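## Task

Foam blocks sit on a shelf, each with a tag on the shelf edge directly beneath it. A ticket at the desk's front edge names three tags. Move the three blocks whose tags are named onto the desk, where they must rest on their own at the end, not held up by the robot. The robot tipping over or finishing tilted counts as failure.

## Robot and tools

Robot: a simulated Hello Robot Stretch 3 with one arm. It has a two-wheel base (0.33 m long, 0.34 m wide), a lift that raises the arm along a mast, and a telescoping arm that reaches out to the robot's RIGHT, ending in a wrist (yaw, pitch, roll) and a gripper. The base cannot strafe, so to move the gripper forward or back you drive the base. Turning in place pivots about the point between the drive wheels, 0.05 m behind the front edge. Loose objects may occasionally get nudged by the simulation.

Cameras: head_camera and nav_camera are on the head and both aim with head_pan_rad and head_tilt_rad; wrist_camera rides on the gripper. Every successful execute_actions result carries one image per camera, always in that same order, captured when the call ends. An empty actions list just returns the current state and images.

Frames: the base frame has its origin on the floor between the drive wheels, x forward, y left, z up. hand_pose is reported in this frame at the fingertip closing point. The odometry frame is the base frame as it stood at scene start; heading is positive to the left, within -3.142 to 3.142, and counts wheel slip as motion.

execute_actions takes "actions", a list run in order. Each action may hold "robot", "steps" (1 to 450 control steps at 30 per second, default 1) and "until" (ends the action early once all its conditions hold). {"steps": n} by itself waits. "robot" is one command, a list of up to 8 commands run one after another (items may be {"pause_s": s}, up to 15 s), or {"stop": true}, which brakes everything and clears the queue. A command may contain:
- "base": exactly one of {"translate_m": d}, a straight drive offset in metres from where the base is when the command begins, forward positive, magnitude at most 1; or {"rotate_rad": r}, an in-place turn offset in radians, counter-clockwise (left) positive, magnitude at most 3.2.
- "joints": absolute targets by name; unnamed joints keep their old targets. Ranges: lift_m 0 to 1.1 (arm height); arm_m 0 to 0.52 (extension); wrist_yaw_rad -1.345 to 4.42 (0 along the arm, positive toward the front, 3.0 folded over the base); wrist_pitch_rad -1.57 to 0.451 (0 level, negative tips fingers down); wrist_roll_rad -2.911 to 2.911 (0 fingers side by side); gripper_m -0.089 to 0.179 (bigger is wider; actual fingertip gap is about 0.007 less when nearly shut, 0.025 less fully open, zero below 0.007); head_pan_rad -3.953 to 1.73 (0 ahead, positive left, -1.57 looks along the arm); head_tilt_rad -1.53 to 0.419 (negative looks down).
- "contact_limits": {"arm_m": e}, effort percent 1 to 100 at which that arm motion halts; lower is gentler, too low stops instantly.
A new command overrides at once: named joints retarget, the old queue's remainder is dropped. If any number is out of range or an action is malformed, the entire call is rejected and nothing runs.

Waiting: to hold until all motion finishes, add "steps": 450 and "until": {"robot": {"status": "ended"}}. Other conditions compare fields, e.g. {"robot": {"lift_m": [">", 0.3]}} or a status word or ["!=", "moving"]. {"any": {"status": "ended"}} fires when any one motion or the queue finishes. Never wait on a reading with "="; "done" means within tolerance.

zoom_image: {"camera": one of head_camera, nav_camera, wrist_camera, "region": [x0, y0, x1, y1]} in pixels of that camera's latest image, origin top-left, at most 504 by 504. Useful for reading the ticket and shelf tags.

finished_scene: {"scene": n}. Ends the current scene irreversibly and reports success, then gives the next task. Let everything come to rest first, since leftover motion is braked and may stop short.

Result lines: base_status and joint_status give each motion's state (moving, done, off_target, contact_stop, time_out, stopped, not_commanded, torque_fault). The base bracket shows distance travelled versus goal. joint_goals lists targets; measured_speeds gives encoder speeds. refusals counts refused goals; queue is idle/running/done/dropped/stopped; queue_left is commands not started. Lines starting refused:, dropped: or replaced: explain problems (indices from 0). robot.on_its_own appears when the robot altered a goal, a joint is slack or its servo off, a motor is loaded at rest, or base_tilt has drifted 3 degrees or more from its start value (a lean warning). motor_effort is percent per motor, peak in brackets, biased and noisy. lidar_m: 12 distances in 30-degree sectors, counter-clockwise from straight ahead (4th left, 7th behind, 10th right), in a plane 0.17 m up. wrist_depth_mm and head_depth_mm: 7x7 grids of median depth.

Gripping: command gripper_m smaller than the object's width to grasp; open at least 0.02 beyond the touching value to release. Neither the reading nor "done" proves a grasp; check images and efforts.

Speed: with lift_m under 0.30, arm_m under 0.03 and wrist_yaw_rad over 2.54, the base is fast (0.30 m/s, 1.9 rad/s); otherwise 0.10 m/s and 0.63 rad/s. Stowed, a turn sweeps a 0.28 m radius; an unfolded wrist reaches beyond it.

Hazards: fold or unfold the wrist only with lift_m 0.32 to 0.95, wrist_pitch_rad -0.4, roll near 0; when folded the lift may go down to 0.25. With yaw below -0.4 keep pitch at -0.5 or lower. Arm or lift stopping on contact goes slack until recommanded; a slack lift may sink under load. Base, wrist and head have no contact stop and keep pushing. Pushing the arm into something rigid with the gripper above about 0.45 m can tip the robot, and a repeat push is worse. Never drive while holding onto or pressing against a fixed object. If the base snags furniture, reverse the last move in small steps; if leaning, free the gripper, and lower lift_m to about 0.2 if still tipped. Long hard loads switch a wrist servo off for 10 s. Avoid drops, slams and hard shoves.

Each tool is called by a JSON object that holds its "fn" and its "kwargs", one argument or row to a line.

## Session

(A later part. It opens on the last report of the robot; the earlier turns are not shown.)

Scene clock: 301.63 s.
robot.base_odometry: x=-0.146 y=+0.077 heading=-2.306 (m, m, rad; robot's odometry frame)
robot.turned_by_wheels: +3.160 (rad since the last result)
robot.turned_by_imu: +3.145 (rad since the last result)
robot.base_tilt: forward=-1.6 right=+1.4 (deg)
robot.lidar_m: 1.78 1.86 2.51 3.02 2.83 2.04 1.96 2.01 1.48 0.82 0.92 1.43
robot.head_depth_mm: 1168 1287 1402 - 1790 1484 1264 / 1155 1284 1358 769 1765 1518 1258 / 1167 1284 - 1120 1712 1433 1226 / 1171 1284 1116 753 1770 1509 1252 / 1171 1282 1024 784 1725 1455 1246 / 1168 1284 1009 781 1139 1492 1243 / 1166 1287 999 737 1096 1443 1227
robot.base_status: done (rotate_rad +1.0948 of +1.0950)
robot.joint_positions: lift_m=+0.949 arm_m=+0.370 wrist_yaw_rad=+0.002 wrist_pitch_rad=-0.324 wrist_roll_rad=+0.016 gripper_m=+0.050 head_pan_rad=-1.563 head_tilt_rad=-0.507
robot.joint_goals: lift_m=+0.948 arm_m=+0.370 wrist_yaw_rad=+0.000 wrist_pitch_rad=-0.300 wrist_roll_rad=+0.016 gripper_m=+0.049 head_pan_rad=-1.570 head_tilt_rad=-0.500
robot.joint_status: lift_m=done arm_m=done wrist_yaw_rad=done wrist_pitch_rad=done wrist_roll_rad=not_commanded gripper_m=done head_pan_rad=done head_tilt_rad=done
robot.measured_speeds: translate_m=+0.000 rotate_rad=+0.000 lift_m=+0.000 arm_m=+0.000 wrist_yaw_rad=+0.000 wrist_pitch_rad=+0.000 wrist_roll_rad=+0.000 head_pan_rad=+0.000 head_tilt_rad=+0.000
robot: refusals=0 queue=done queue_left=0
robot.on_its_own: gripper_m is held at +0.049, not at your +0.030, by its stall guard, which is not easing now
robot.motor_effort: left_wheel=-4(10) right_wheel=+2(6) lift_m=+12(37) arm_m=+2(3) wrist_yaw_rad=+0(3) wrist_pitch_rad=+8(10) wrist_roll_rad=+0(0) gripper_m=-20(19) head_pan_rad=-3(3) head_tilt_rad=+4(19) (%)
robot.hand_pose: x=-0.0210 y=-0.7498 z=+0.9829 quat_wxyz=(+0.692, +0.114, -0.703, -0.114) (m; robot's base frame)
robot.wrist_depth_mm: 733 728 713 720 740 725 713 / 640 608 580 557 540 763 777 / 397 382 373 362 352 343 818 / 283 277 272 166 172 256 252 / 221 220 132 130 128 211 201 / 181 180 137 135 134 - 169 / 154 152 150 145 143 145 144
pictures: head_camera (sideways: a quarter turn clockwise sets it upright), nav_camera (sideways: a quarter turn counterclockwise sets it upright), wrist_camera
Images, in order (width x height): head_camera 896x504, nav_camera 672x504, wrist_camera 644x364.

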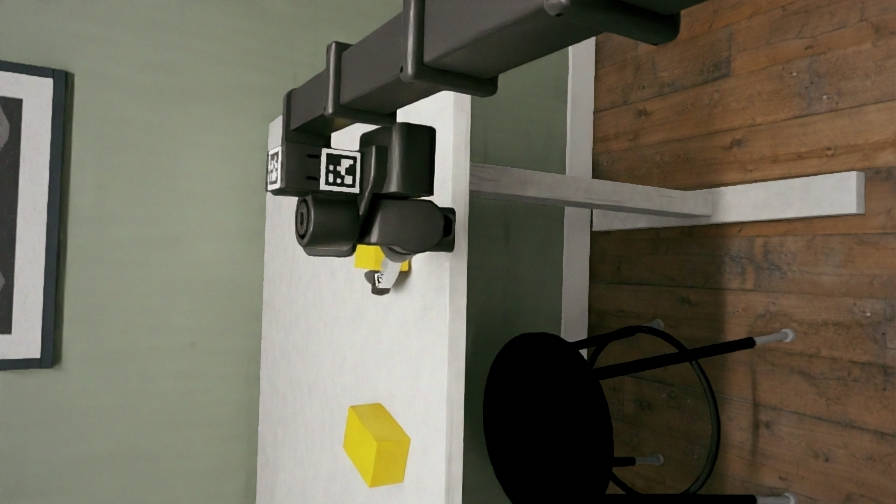

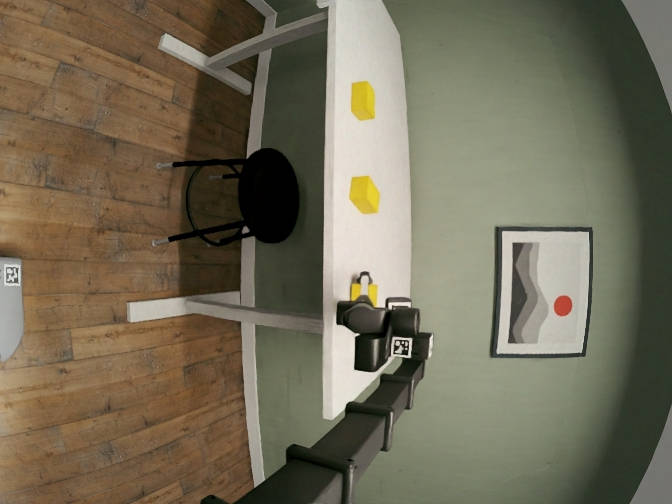

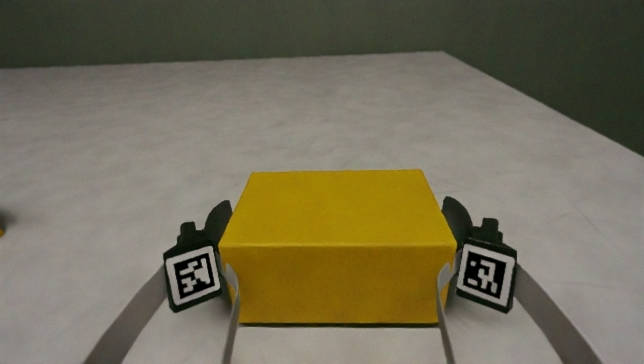

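{"fn": "execute_actions", "kwargs": {
  "actions": [
    {"robot":[{"joints":{"gripper_m":0.14}},{"joints":{"arm_m":0.2}}],"steps":450,"until":{"robot":{"status":"ended"}}}
  ]
}}

{"fn": "finished_scene", "kwargs": {
  "scene": 2
}}

Scene clock: 307.83 s.
robot.base_odometry: x=-0.146 y=+0.077 heading=-2.306 (m, m, rad; robot's odometry frame)
robot.turned_by_wheels: +0.000 (rad since the last result)
robot.turned_by_imu: +0.001 (rad since the last result)
robot.base_tilt: forward=-1.8 right=+1.4 (deg)
robot.lidar_m: 1.78 1.87 2.52 3.00 2.82 2.05 1.96 2.02 1.48 0.83 0.92 1.42
robot.head_depth_mm: 1180 1288 1419 - 1791 1527 1269 / 1150 1284 1151 - 1780 1529 1257 / 1178 1290 1053 - 1718 1424 1233 / 1168 1285 1038 725 1753 1505 1254 / 1165 1285 1022 790 1734 1464 1247 / 1173 1289 1008 782 1138 1496 1232 / 1167 1291 994 736 1095 1444 1234
robot.base_status: done (rotate_rad +1.0948 of +1.0950)
robot.joint_positions: lift_m=+0.949 arm_m=+0.200 wrist_yaw_rad=+0.002 wrist_pitch_rad=-0.322 wrist_roll_rad=+0.016 gripper_m=+0.140 head_pan_rad=-1.563 head_tilt_rad=-0.507
robot.joint_goals: lift_m=+0.948 arm_m=+0.200 wrist_yaw_rad=+0.000 wrist_pitch_rad=-0.300 wrist_roll_rad=+0.016 gripper_m=+0.140 head_pan_rad=-1.570 head_tilt_rad=-0.500
robot.joint_status: lift_m=done arm_m=done wrist_yaw_rad=done wrist_pitch_rad=done wrist_roll_rad=not_commanded gripper_m=done head_pan_rad=done head_tilt_rad=done
robot.measured_speeds: translate_m=+0.000 rotate_rad=+0.000 lift_m=+0.000 arm_m=+0.000 wrist_yaw_rad=+0.000 wrist_pitch_rad=+0.000 wrist_roll_rad=+0.000 head_pan_rad=+0.000 head_tilt_rad=+0.000
robot: refusals=0 queue=done queue_left=0
robot.motor_effort: left_wheel=-4(4) right_wheel=+2(3) lift_m=+12(12) arm_m=-4(4) wrist_yaw_rad=-1(1) wrist_pitch_rad=+7(8) wrist_roll_rad=+0(0) gripper_m=+2(81) head_pan_rad=-3(3) head_tilt_rad=+4(4) (%)
robot.hand_pose: x=-0.0210 y=-0.5808 z=+0.9834 quat_wxyz=(+0.693, +0.113, -0.703, -0.114) (m; robot's base frame)
robot.wrist_depth_mm: 875 870 894 874 865 884 873 / 649 629 589 581 544 934 937 / 297 353 378 285 352 346 990 / 287 279 277 269 262 261 254 / 235 236 236 235 235 231 237 / - - 715 - - - - / - 603 - - - - -
pictures: head_camera (sideways: a quarter turn clockwise sets it upright), nav_camera (sideways: a quarter turn counterclockwise sets it upright), wrist_camera
Images, in order (width x height): head_camera 896x504, nav_camera 672x504, wrist_camera 644x364.

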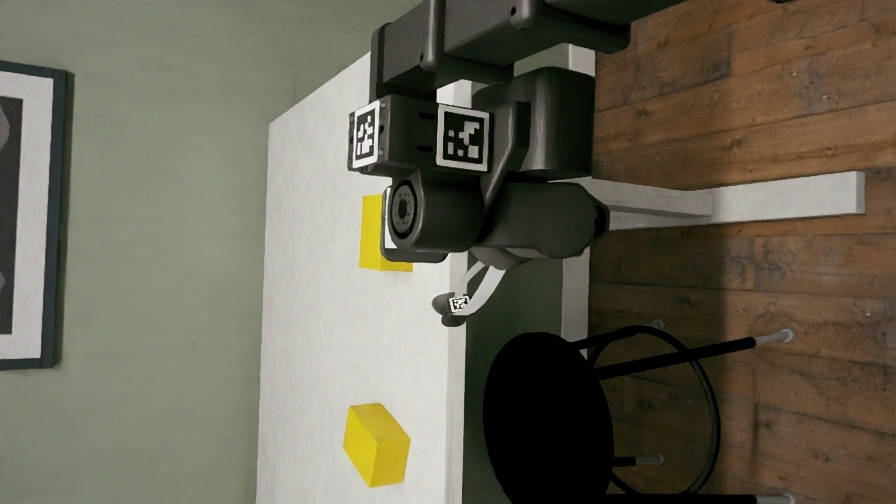

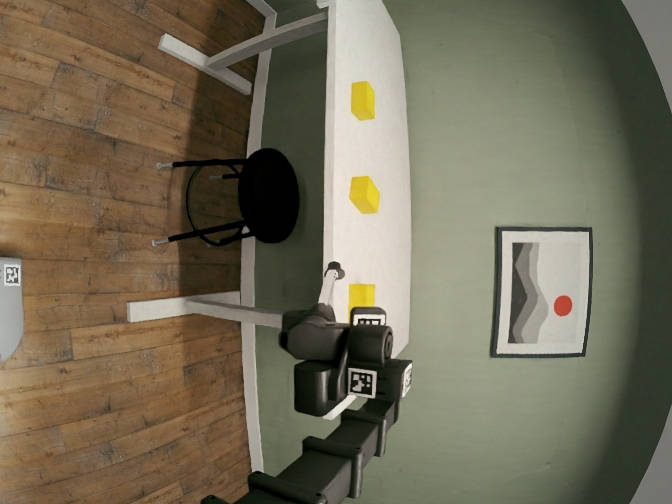

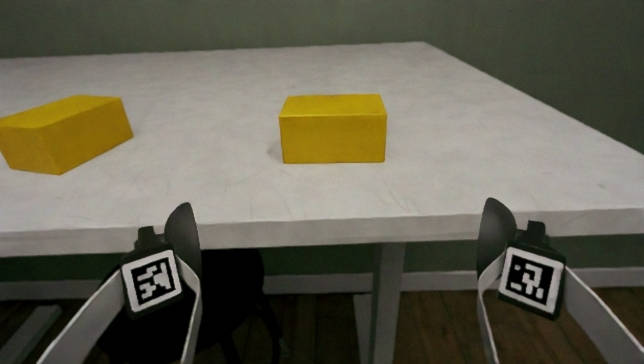

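The scene is finished: the task was done.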